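# Hang the headset by its headband on the stand

## Task

Place the headset upright on the stand's arm, resting by the top of its headband in the gap between the post and the lip, and leave it hanging still. Most of its weight must rest on the stand's arm itself, not carried through the cable, with the robot supporting at most a small share. At the finish nothing but the stand and the cable (besides the robot) may be in contact with the headset. The stand must stay upright and wholly on the table, and the cable's free end must lie above the table within its edges; if that end at any moment drops well below the tabletop or reaches well past an edge, whether held or not, the attempt fails. The two arms must not collide hard or push hard against one another (a hard push scores 0, a hard collision may). Once the headset hangs still, declare the scene finished; leaving the headset, cable or stand in the wrong state scores 0. Release the headset and move the grippers away at the end.

## Robot and tools

ROBOT AND FRAME. Two arms, left_arm and right_arm. All reported positions share one scene frame: origin on the tabletop midway between the arms, +x pointing out across the table, +z up, and left_arm sits on the +y side. The names left/right are arm names, not image sides. Each gripper's fingers point along its own +z and separate along its own y. The reported end_effector_position (metres) is the point between the finger pads, roughly 1 cm behind the tips; the orientation is end_effector_quat_wxyz. Printed hand positions can be off, more so at long reach.

JOINT ORDER. In every row and every per-joint list, each arm's six joints go: wrist roll, waist, wrist yaw, shoulder, elbow, wrist pitch. Use only this order. Stated ranges (rad): waist -2.618 to 3.054, shoulder 0.000 to 3.142, elbow 0.000 to 3.142, wrist pitch -1.571 to 1.571, wrist yaw -1.571 to 1.571, wrist roll -2.094 to 2.094. True ends may differ by up to 0.036 rad either way.

THE ROW. One row always holds 14 numbers in [-1, 1], even if one arm stays still: left_arm's 6 joint values then its opening, then right_arm's 6 joint values and opening. Joint values are scaled offsets, not poses: 1.0 equals 1.202 rad for waist, 1.258 shoulder, 1.238 elbow, 2.073 wrist pitch, 2.022 wrist yaw and wrist roll. The opening is absolute: +1 fully open, -1 closed. Optionally 12 extra numbers (0 to 1) follow, giving per-joint stiffness scales, left_arm's 6 then right_arm's 6 in Joint positions order; they persist until changed.

execute_actions(actions). actions is a list of up to 15 actions; each action is a table of up to 15 rows, each row applied for one 1/30 s control step; a short table repeats its final row to fill 15 steps. Joint offsets in every row of an action are measured from the angles at that action's start (for the first action, from the last reported angles), not from the previous row. An action is rejected for both arms if it would push a joint more than 0.036 rad beyond its range end; if the first action fails this or anything is malformed, the whole call does nothing. An empty list just returns the current state and images. "joint sent to its limit" means a joint was clamped at its end.

move(target, speed, blocking). target is a single row as above; its offsets count from the Joint positions in the last result that listed them. Every joint travels along a path reaching the same fraction at the same time, so grippers trace curves; paths take 0.5 to 10 s. speed (0.01 to 2 rad/s, default 0.5) caps the joint with the longest way to go. Moves ignore obstacles and the other arm. Faster moves hit harder; aiming beyond a contact presses harder. Finger openings are sent at the start. With blocking=false you get a result after 0.5 s; further moves or actions are refused until a result shows it ended (use wait or stop). The result adds a "move:" line with the ending (done, off_target, moving, held, fault), limits=held or limits=none, and each arm's joint farthest from target.

wait(seconds): 0 to 10, lets the scene run holding last commands; returns early if a running move ends. stop(): brakes a running move; needs room, fingers keep moving. zoom_image(camera, region): region [x0, y0, x1, y1] in pixels, at most 504 by 504, of that camera's latest image. finished_scene(scene): ends the current scene, given its number; irreversible, so only call it once the headset hangs still and the grippers are clear.

CAMERAS. cam_head_left, cam_head_right, cam_high, cam_low (504x504) and cam_left_wrist, cam_right_wrist (616x616 fisheye). Calibration is given but may be slightly off.

READING RESULTS. Joint positions and Joint velocities list each arm's six joints (rad, rad/s) then finger gap (m; 0.094 when fully open). Joint targets show what the joints are currently driven toward. grip_measured is the measured opening on the command scale. Step readings list joint angles at some steps; HELD marks an arm whose row was partly held back. "joint command not followed" means a clearance check altered targets. FAULT lines mean an arm stopped. MOTOR HOT warns at 75 C; at 90 C an arm halts for 10 s, and at 100 C it goes limp and falls.

MOTION LIMITS. Each step, a joint's target may lead its measured angle by at most 0.202 rad waist, 0.258 shoulder, 0.238 elbow, 0.573 wrist pitch, 0.522 wrist yaw and roll; targets that would move a gripper over 70 mm are scaled back. Large offsets therefore need several actions, and an unfinished motion should be re-commanded. Friction can leave a joint up to about 0.031 rad short, and smaller commands may not move it.

GRIPPING. To hold, command an opening about 0.03 below grip_measured; a smaller gap grips lighter. Pads push about 50 to 62 N; thin parts get less.

AVOID. Arms striking or pressing each other; dropping or slamming the headset; knocking the stand over or anything off the table; letting the cable's free end hang below the tabletop or beyond its edge; holding loads long (heat). Occasional outside tugs on held parts or pushes on loose objects may occur.

Each tool is called after "Call:" as a command line: name --argument value for each argument, lists and objects as JSON in quotes; but a table of rows of numbers goes row by row, as --pt "numbers of a row", without its own name.

## Session

Call:
execute_actions --actions '[]'

Scene clock: 0.00 s.
left_arm: end_effector_position=(+0.3029, -0.1011, +0.2813) grip_measured=+1.000 end_effector_quat_wxyz=(+0.077, -0.324, +0.695, -0.637) | right_arm: end_effector_position=(+0.2492, -0.2368, +0.1624) grip_measured=+1.000 end_effector_quat_wxyz=(+0.184, +0.690, +0.696, +0.076)
Joint names: [wrist roll, waist, wrist yaw, shoulder, elbow, wrist pitch]
Joint positions: left_arm=[-1.9   -1.155 -0.074  1.684  1.24   0.267  0.094] | right_arm=[ 1.651  0.064  0.192  1.287  1.139 -1.069  0.094]
Joint velocities: left_arm=[ 0.037 -0.012  0.022 -0.012  0.017  0.007  0.   ] | right_arm=[ 0.022 -0.002 -0.037  0.007  0.002  0.022  0.   ]
Joint targets: left_arm=[-1.900 -1.155 -0.074 1.684 1.240 0.267] | right_arm=[1.651 0.064 0.192 1.287 1.139 -1.069]
Joint stiffness scale: left_arm=[1. 1. 1. 1. 1. 1.] | right_arm=[1. 1. 1. 1. 1. 1.]
camera_calibration (this result's frames):
cam_left_wrist: T_world_to_cam=[[0.212803, -0.125502, 0.969002, -0.349987], [-0.975278, -0.0877453, 0.202816, 0.260566], [0.0595715, -0.988206, -0.141071, 0.00741551], [0, 0, 0, 1]] pos_world=[0.32816, -0.0137324, 0.287337]
cam_right_wrist: T_world_to_cam=[[-0.862471, -0.37985, -0.334451, 0.189805], [-0.465619, 0.854518, 0.230212, 0.296106], [0.198348, 0.354278, -0.913863, 0.293183], [0, 0, 0, 1]] pos_world=[0.243421, -0.284798, 0.263242]

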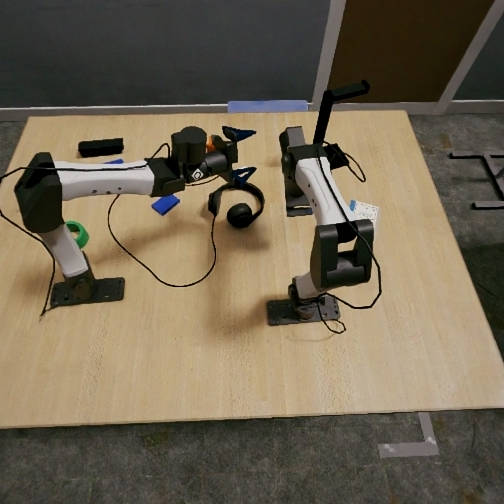

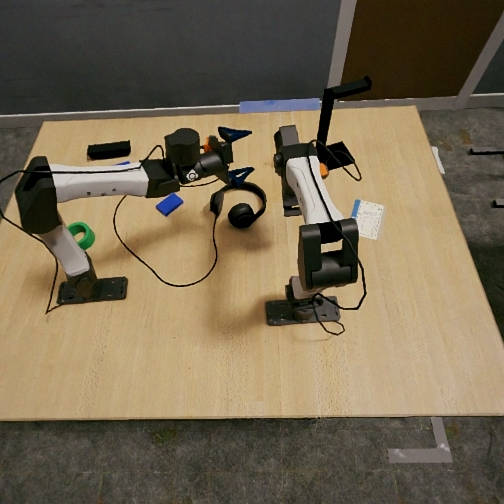

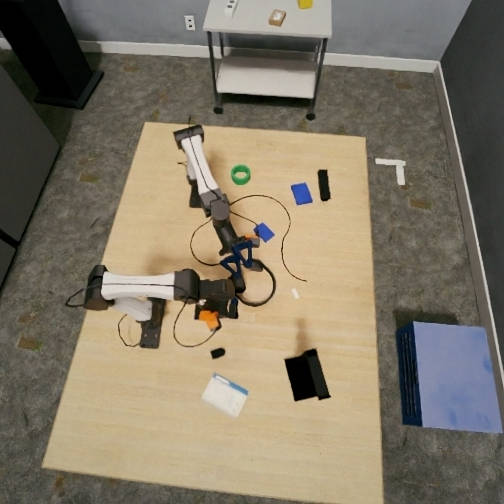

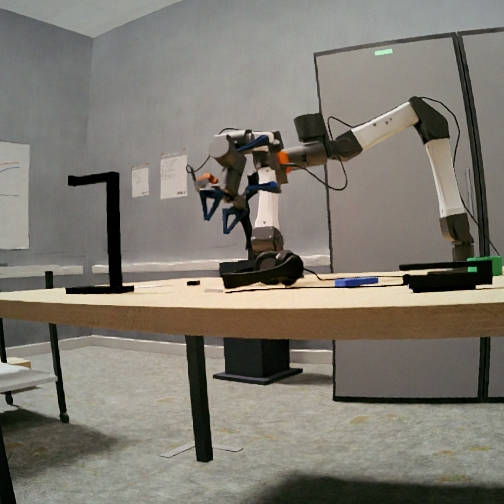

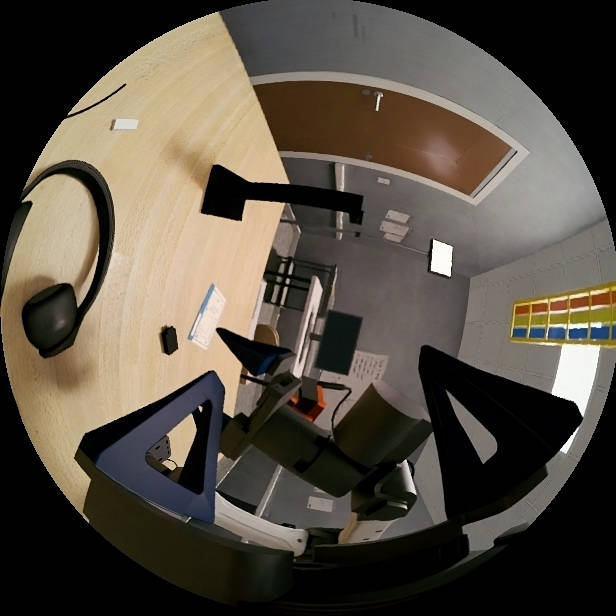

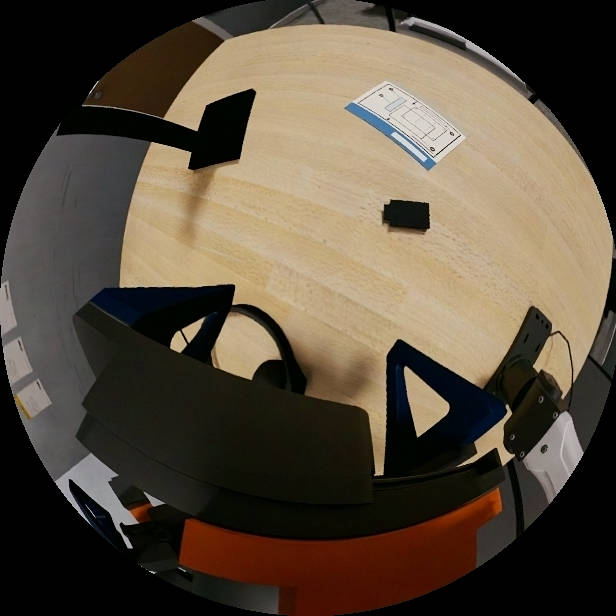

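Call:
move --target '[0,1,0,-0.75,-0.45,0,1,0,-0.75,0,-0.2,0,0,1]' --speed 0.8

Call:
zoom_image --camera "cam_head_left" --region '[180,60,400,260]'

Scene clock: 8.40 s.
left_arm: end_effector_position=(+0.3540, +0.4157, +0.3970) grip_measured=+1.000 end_effector_quat_wxyz=(-0.504, +0.542, -0.312, +0.596) | right_arm: end_effector_position=(+0.1327, -0.4446, +0.2226) grip_measured=+1.000 end_effector_quat_wxyz=(+0.301, +0.900, +0.312, +0.042)
Joint names: [wrist roll, waist, wrist yaw, shoulder, elbow, wrist pitch]
Joint positions: left_arm=[-1.9    0.038 -0.075  0.755  0.71   0.266  0.094] | right_arm=[ 1.651 -0.825  0.192  1.05   1.139 -1.069  0.094]
Joint velocities: left_arm=[ 0.022 -0.017  0.022  0.007  0.007 -0.081  0.   ] | right_arm=[-0.037 -0.002  0.037 -0.022  0.002 -0.022  0.   ]
Joint targets: left_arm=[-1.900 0.046 -0.074 0.740 0.683 0.267] | right_arm=[1.651 -0.838 0.192 1.036 1.139 -1.069]
Joint stiffness scale: left_arm=[1. 1. 1. 1. 1. 1.] | right_arm=[1. 1. 1. 1. 1. 1.]
move: off_target (left_arm); limits=none; left_arm: farthest joint: the elbow, 0.027 radians from its target (0.557 radians at the start); right_arm: farthest joint: the shoulder, 0.014 radians from its target (0.252 radians at the start)
camera_calibration (this result's frames):
cam_left_wrist: T_world_to_cam=[[-0.195506, 0.110866, 0.974416, -0.364042], [-0.326051, -0.944417, 0.0420341, 0.522369], [0.924915, -0.309492, 0.220787, -0.200769], [0, 0, 0, 1]] pos_world=[0.284841, 0.471558, 0.377098]
cam_right_wrist: T_world_to_cam=[[-0.763525, 0.357774, -0.537612, 0.390559], [0.33767, 0.930813, 0.13988, 0.352907], [0.550462, -0.0747333, -0.831509, 0.189091], [0, 0, 0, 1]] pos_world=[0.0749483, -0.454091, 0.317835]

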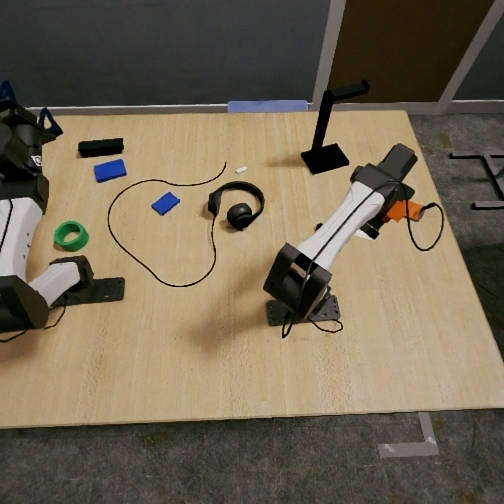

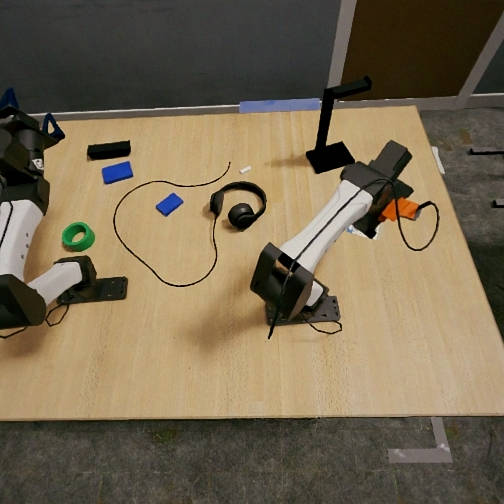

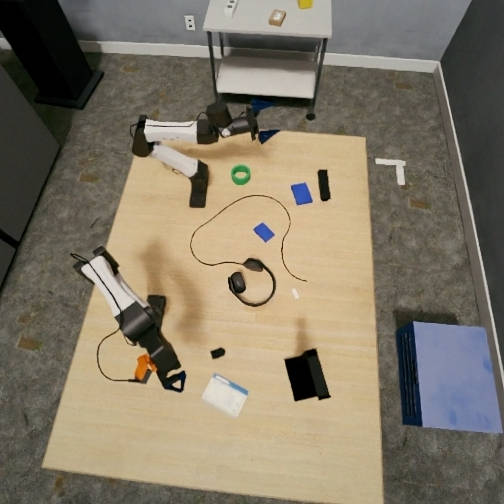

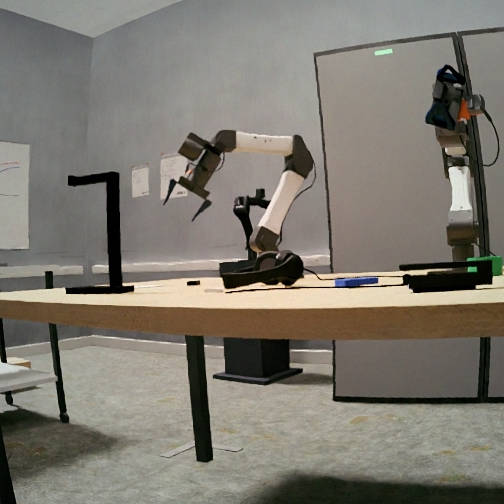

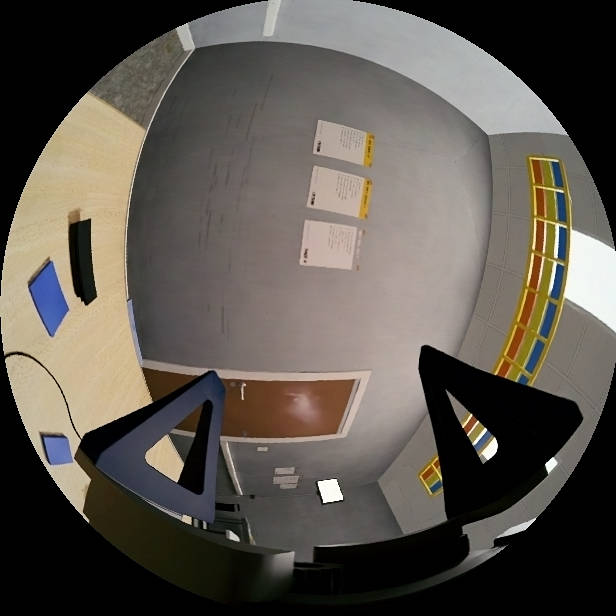

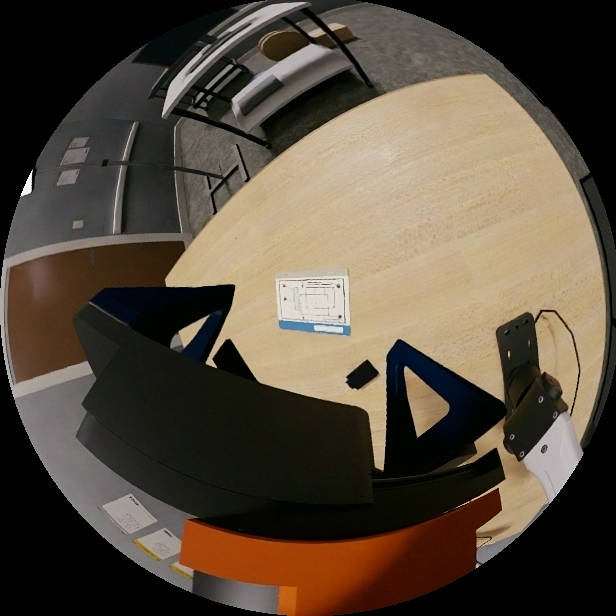

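Region (180, 60, 400, 260) of cam_head_left's 504x504 image, scaled by 2.291, with more detail than that image has; it fills the top 458 rows of this view, and the rest is white.

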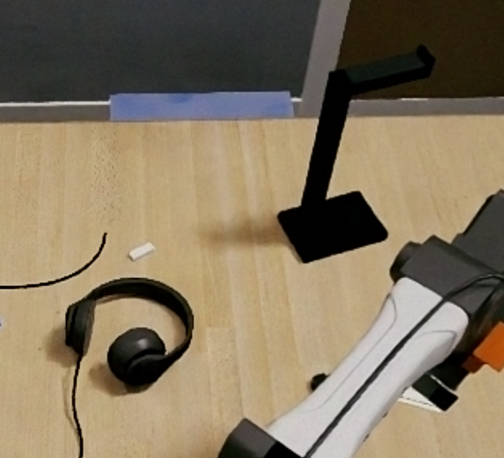

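Call:
move --target '[0,0,0,0,0,0,1,-0.665,0.88,-0.097,0.845,0.595,-0.122,0.1]' --speed 0.9

Scene clock: 44.47 s.
left_arm: end_effector_position=(+0.3540, +0.4157, +0.3970) grip_measured=+1.000 end_effector_quat_wxyz=(-0.504, +0.542, -0.312, +0.596) | right_arm: end_effector_position=(+0.3568, -0.1194, +0.0872) grip_measured=+0.102 end_effector_quat_wxyz=(+0.000, +0.010, +1.000, -0.000)
Joint names: [wrist roll, waist, wrist yaw, shoulder, elbow, wrist pitch]
Joint positions: left_arm=[-1.9    0.038 -0.075  0.755  0.71   0.266  0.094] | right_arm=[ 0.317  0.237  0.001  2.115  1.849 -1.305  0.052]
Joint velocities: left_arm=[ 0.051 -0.007  0.051 -0.012 -0.017  0.007  0.   ] | right_arm=[-0.081  0.007 -0.051 -0.002  0.022 -0.007 -0.001]
Joint targets: left_arm=[-1.900 0.038 -0.075 0.755 0.710 0.266] | right_arm=[0.307 0.233 -0.004 2.113 1.876 -1.321]
Joint stiffness scale: left_arm=[1. 1. 1. 1. 1. 1.] | right_arm=[1. 1. 1. 1. 1. 1.]
move: off_target (right_arm); limits=none; left_arm: farthest joint: the waist, 0.000 radians from its target (0.000 radians at the start); right_arm: farthest joint: the elbow, 0.027 radians from its target (0.737 radians at the start)
camera_calibration (this result's frames):
cam_left_wrist: T_world_to_cam=[[-0.195506, 0.110866, 0.974416, -0.364042], [-0.326051, -0.944417, 0.0420341, 0.522369], [0.924915, -0.309492, 0.220787, -0.200769], [0, 0, 0, 1]] pos_world=[0.284841, 0.471558, 0.377098]
cam_right_wrist: T_world_to_cam=[[0.323527, -0.944812, -0.0515843, -0.213192], [-0.807428, -0.304086, 0.50556, 0.222781], [-0.493345, -0.121912, -0.861248, 0.346827], [0, 0, 0, 1]] pos_world=[0.419958, -0.0913994, 0.175078]

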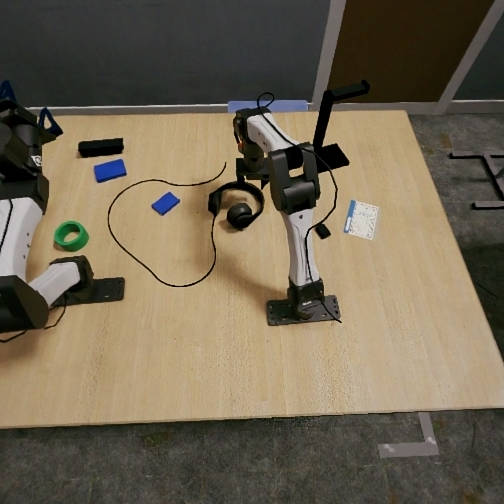

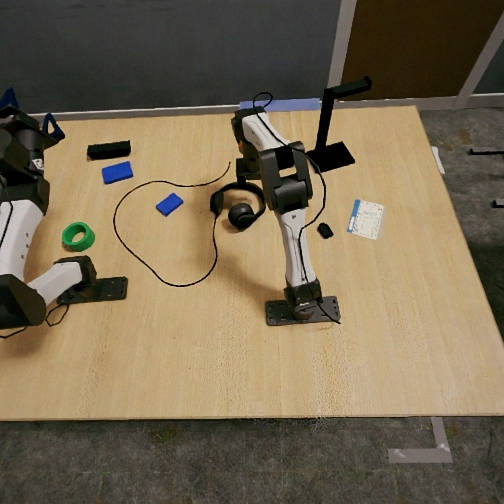

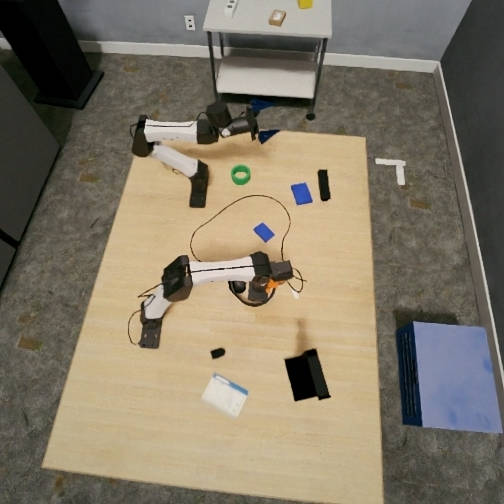

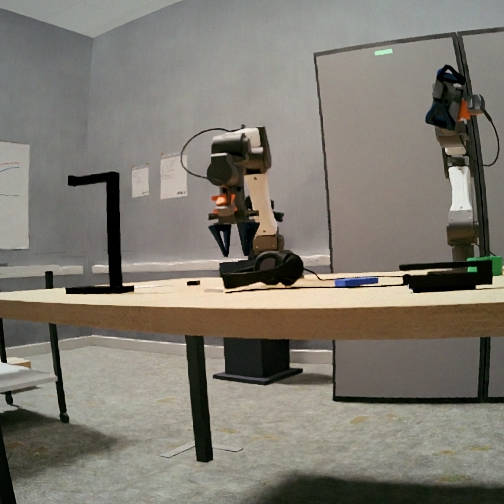

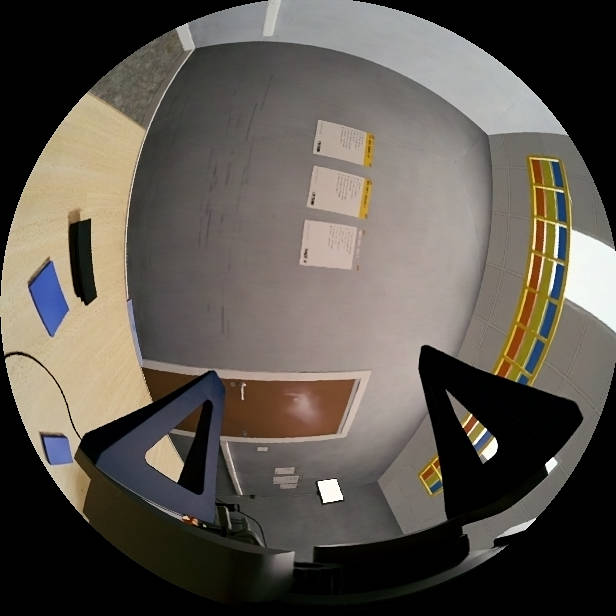

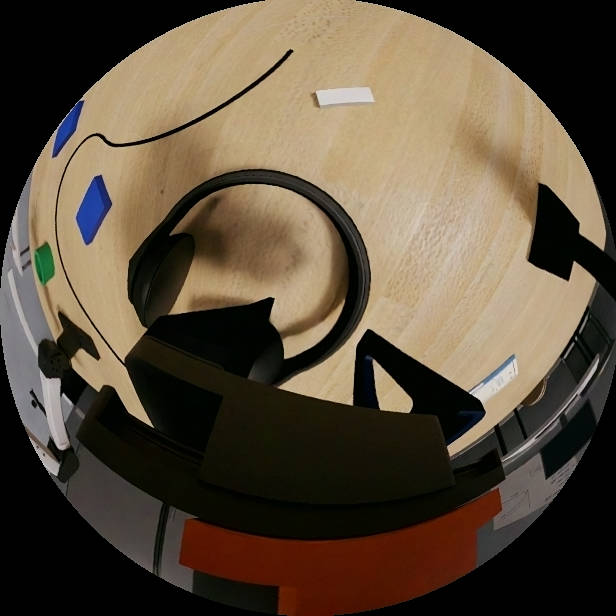

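Call:
move --target '[0,0,0,0,0,0,1,-0.03,-0.05,0,-0.025,-0.09,0.04,0.1]' --speed 0.3

Call:
move --target '[0,0,0,0,0,0,1,0,0,0,0.01,-0.15,0.1,0.1]' --speed 0.3

Scene clock: 55.83 s.
left_arm: end_effector_position=(+0.3540, +0.4157, +0.3970) grip_measured=+1.000 end_effector_quat_wxyz=(-0.504, +0.542, -0.312, +0.596) | right_arm: end_effector_position=(+0.3553, -0.1416, +0.0689) grip_measured=+0.102 end_effector_quat_wxyz=(-0.006, +0.010, +1.000, -0.002)
Joint names: [wrist roll, waist, wrist yaw, shoulder, elbow, wrist pitch]
Joint positions: left_arm=[-1.9    0.038 -0.075  0.755  0.71   0.266  0.094] | right_arm=[ 0.266  0.185  0.001  2.102  1.757 -1.239  0.052]
Joint velocities: left_arm=[ 0.007 -0.002 -0.022 -0.002  0.017  0.037  0.   ] | right_arm=[-0.051 -0.002  0.051 -0.007  0.017 -0.007  0.   ]
Joint targets: left_arm=[-1.900 0.038 -0.075 0.755 0.710 0.266] | right_arm=[0.256 0.177 0.001 2.083 1.738 -1.222]
Joint stiffness scale: left_arm=[1. 1. 1. 1. 1. 1.] | right_arm=[1. 1. 1. 1. 1. 1.]
move: done; limits=none; left_arm: farthest joint: the waist, 0.000 radians from its target (0.000 radians at the start); right_arm: farthest joint: the elbow, 0.020 radians from its target (0.111 radians at the start)
camera_calibration (this result's frames):
cam_left_wrist: T_world_to_cam=[[-0.195506, 0.110866, 0.974416, -0.364042], [-0.326051, -0.944417, 0.0420341, 0.522369], [0.924915, -0.309492, 0.220787, -0.200769], [0, 0, 0, 1]] pos_world=[0.284841, 0.471558, 0.377098]
cam_right_wrist: T_world_to_cam=[[0.322129, -0.94523, -0.052666, -0.234152], [-0.80102, -0.30179, 0.517001, 0.221368], [-0.504579, -0.124355, -0.854363, 0.33082], [0, 0, 0, 1]] pos_world=[0.419672, -0.113382, 0.155861]

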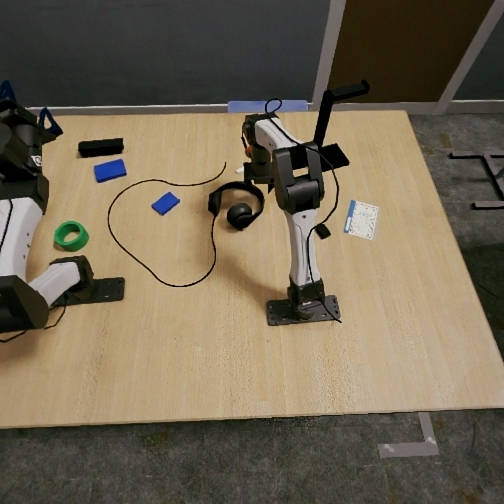

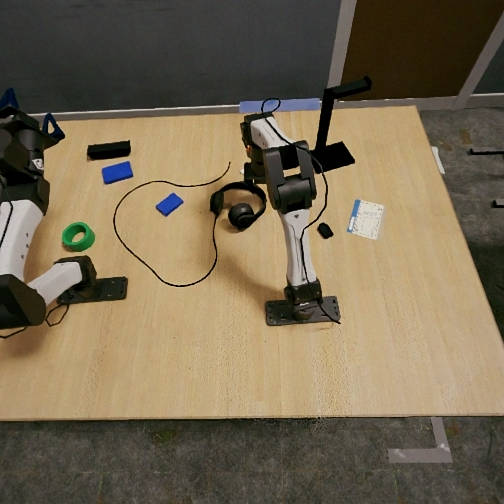

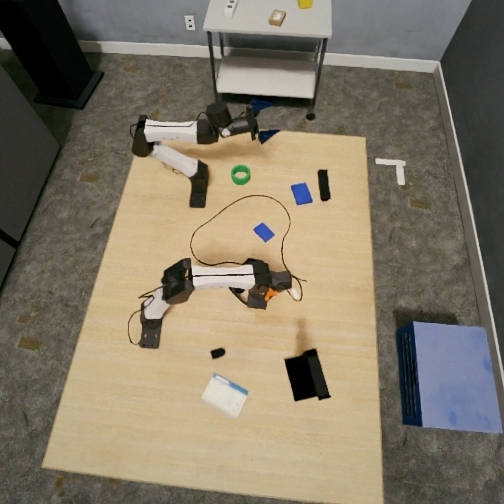

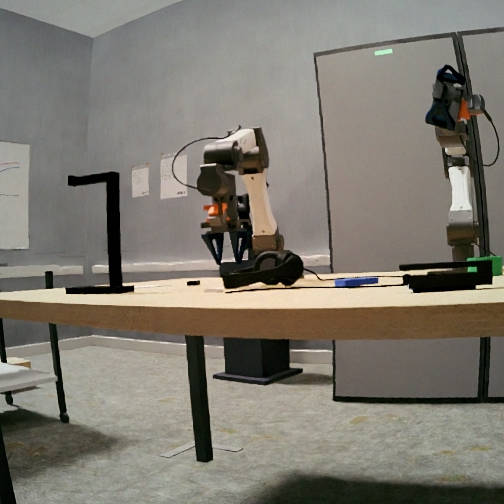

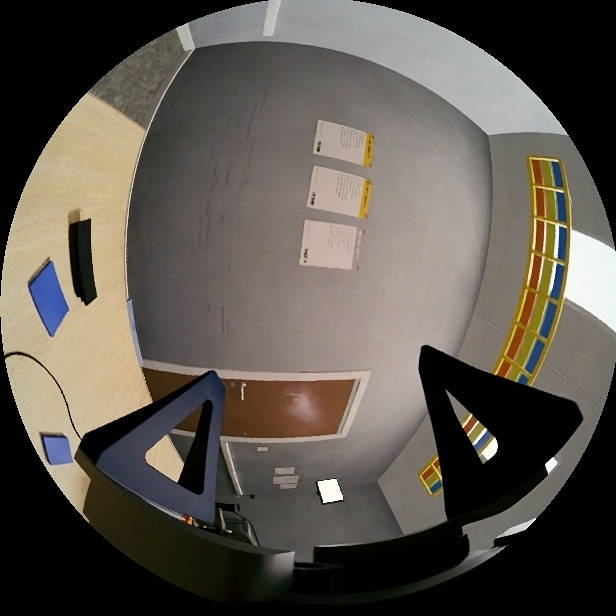

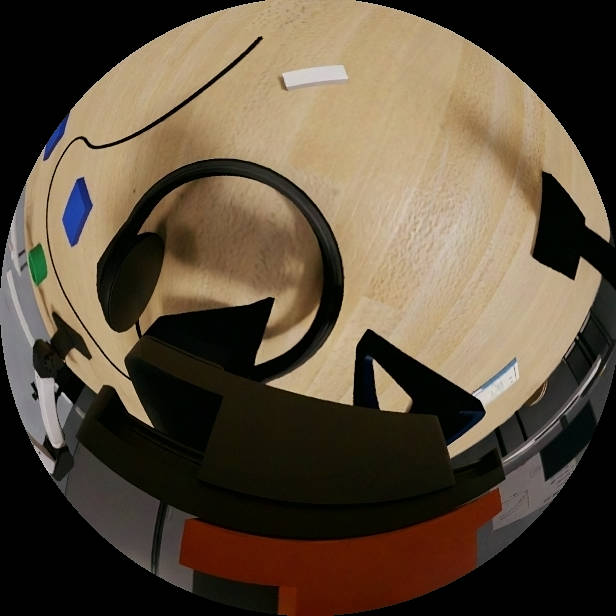

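Scene clock: 57.20 s.
left_arm: end_effector_position=(+0.3540, +0.4157, +0.3970) grip_measured=+1.000 end_effector_quat_wxyz=(-0.504, +0.542, -0.312, +0.596) | right_arm: end_effector_position=(+0.3533, -0.1421, +0.0261) grip_measured=+0.102 end_effector_quat_wxyz=(+0.004, +0.010, +1.000, +0.000)
Joint names: [wrist roll, waist, wrist yaw, shoulder, elbow, wrist pitch]
Joint positions: left_arm=[-1.9    0.038 -0.075  0.755  0.71   0.266  0.094] | right_arm=[ 0.266  0.185  0.001  2.107  1.592 -1.048  0.052]
Joint velocities: left_arm=[ 0.037  0.002 -0.051  0.012  0.012  0.007  0.   ] | right_arm=[ 0.022 -0.007  0.066  0.007  0.002  0.007 -0.   ]
Joint targets: left_arm=[-1.900 0.038 -0.075 0.755 0.710 0.266] | right_arm=[0.266 0.185 0.001 2.115 1.572 -1.031]
Joint stiffness scale: left_arm=[1. 1. 1. 1. 1. 1.] | right_arm=[1. 1. 1. 1. 1. 1.]
move: off_target (right_arm); limits=none; left_arm: farthest joint: the waist, 0.000 radians from its target (0.000 radians at the start); right_arm: farthest joint: the elbow, 0.021 radians from its target (0.186 radians at the start)
camera_calibration (this result's frames):
cam_left_wrist: T_world_to_cam=[[-0.195506, 0.110866, 0.974416, -0.364042], [-0.326051, -0.944417, 0.0420341, 0.522369], [0.924915, -0.309492, 0.220787, -0.200769], [0, 0, 0, 1]] pos_world=[0.284841, 0.471558, 0.377098]
cam_right_wrist: T_world_to_cam=[[0.323146, -0.944975, -0.0509896, -0.236598], [-0.810989, -0.304291, 0.499704, 0.245312], [-0.487723, -0.120125, -0.864694, 0.288157], [0, 0, 0, 1]] pos_world=[0.415942, -0.114318, 0.114521]

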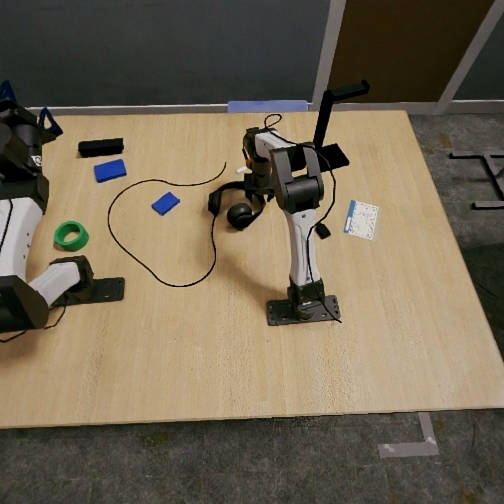

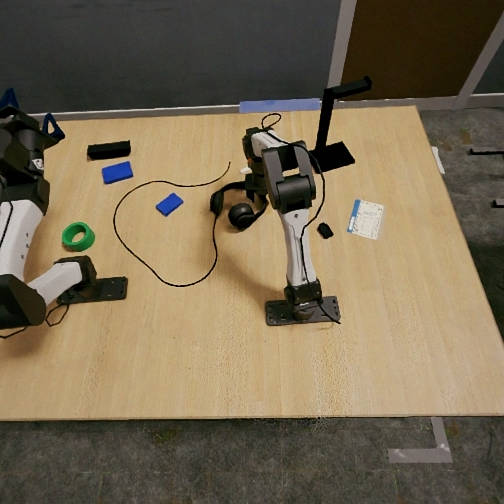

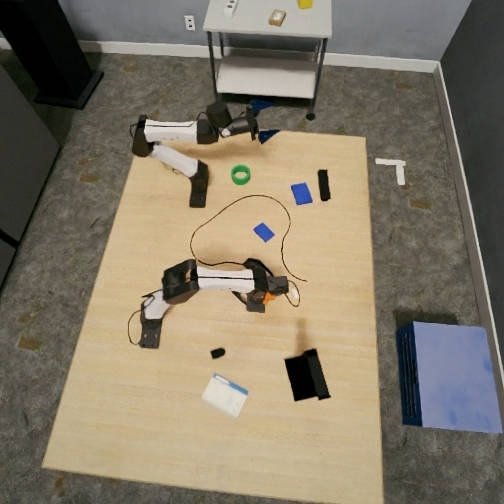

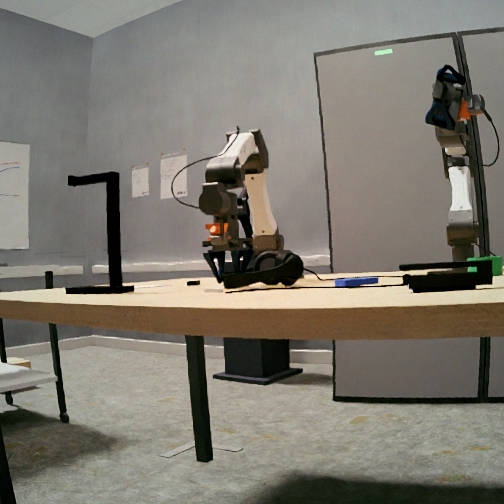

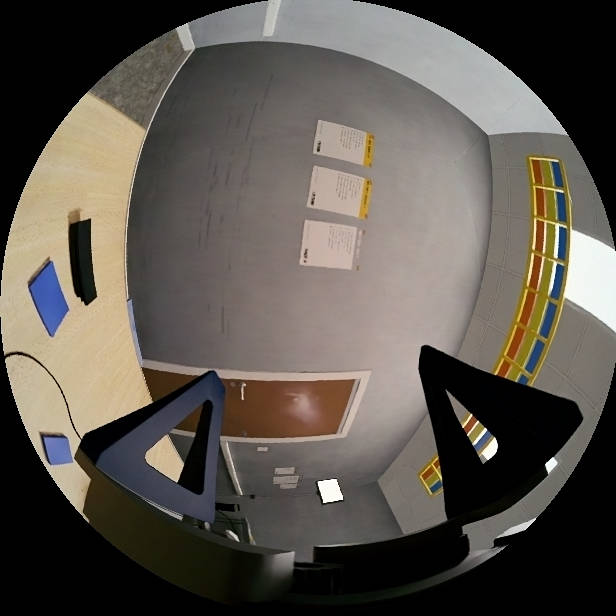

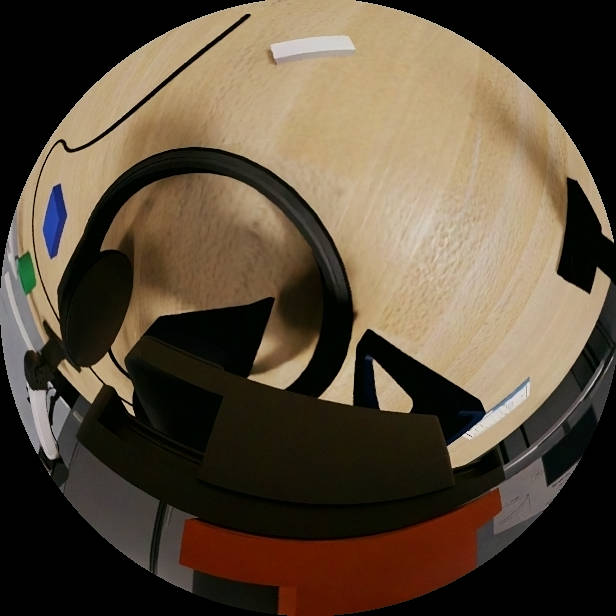

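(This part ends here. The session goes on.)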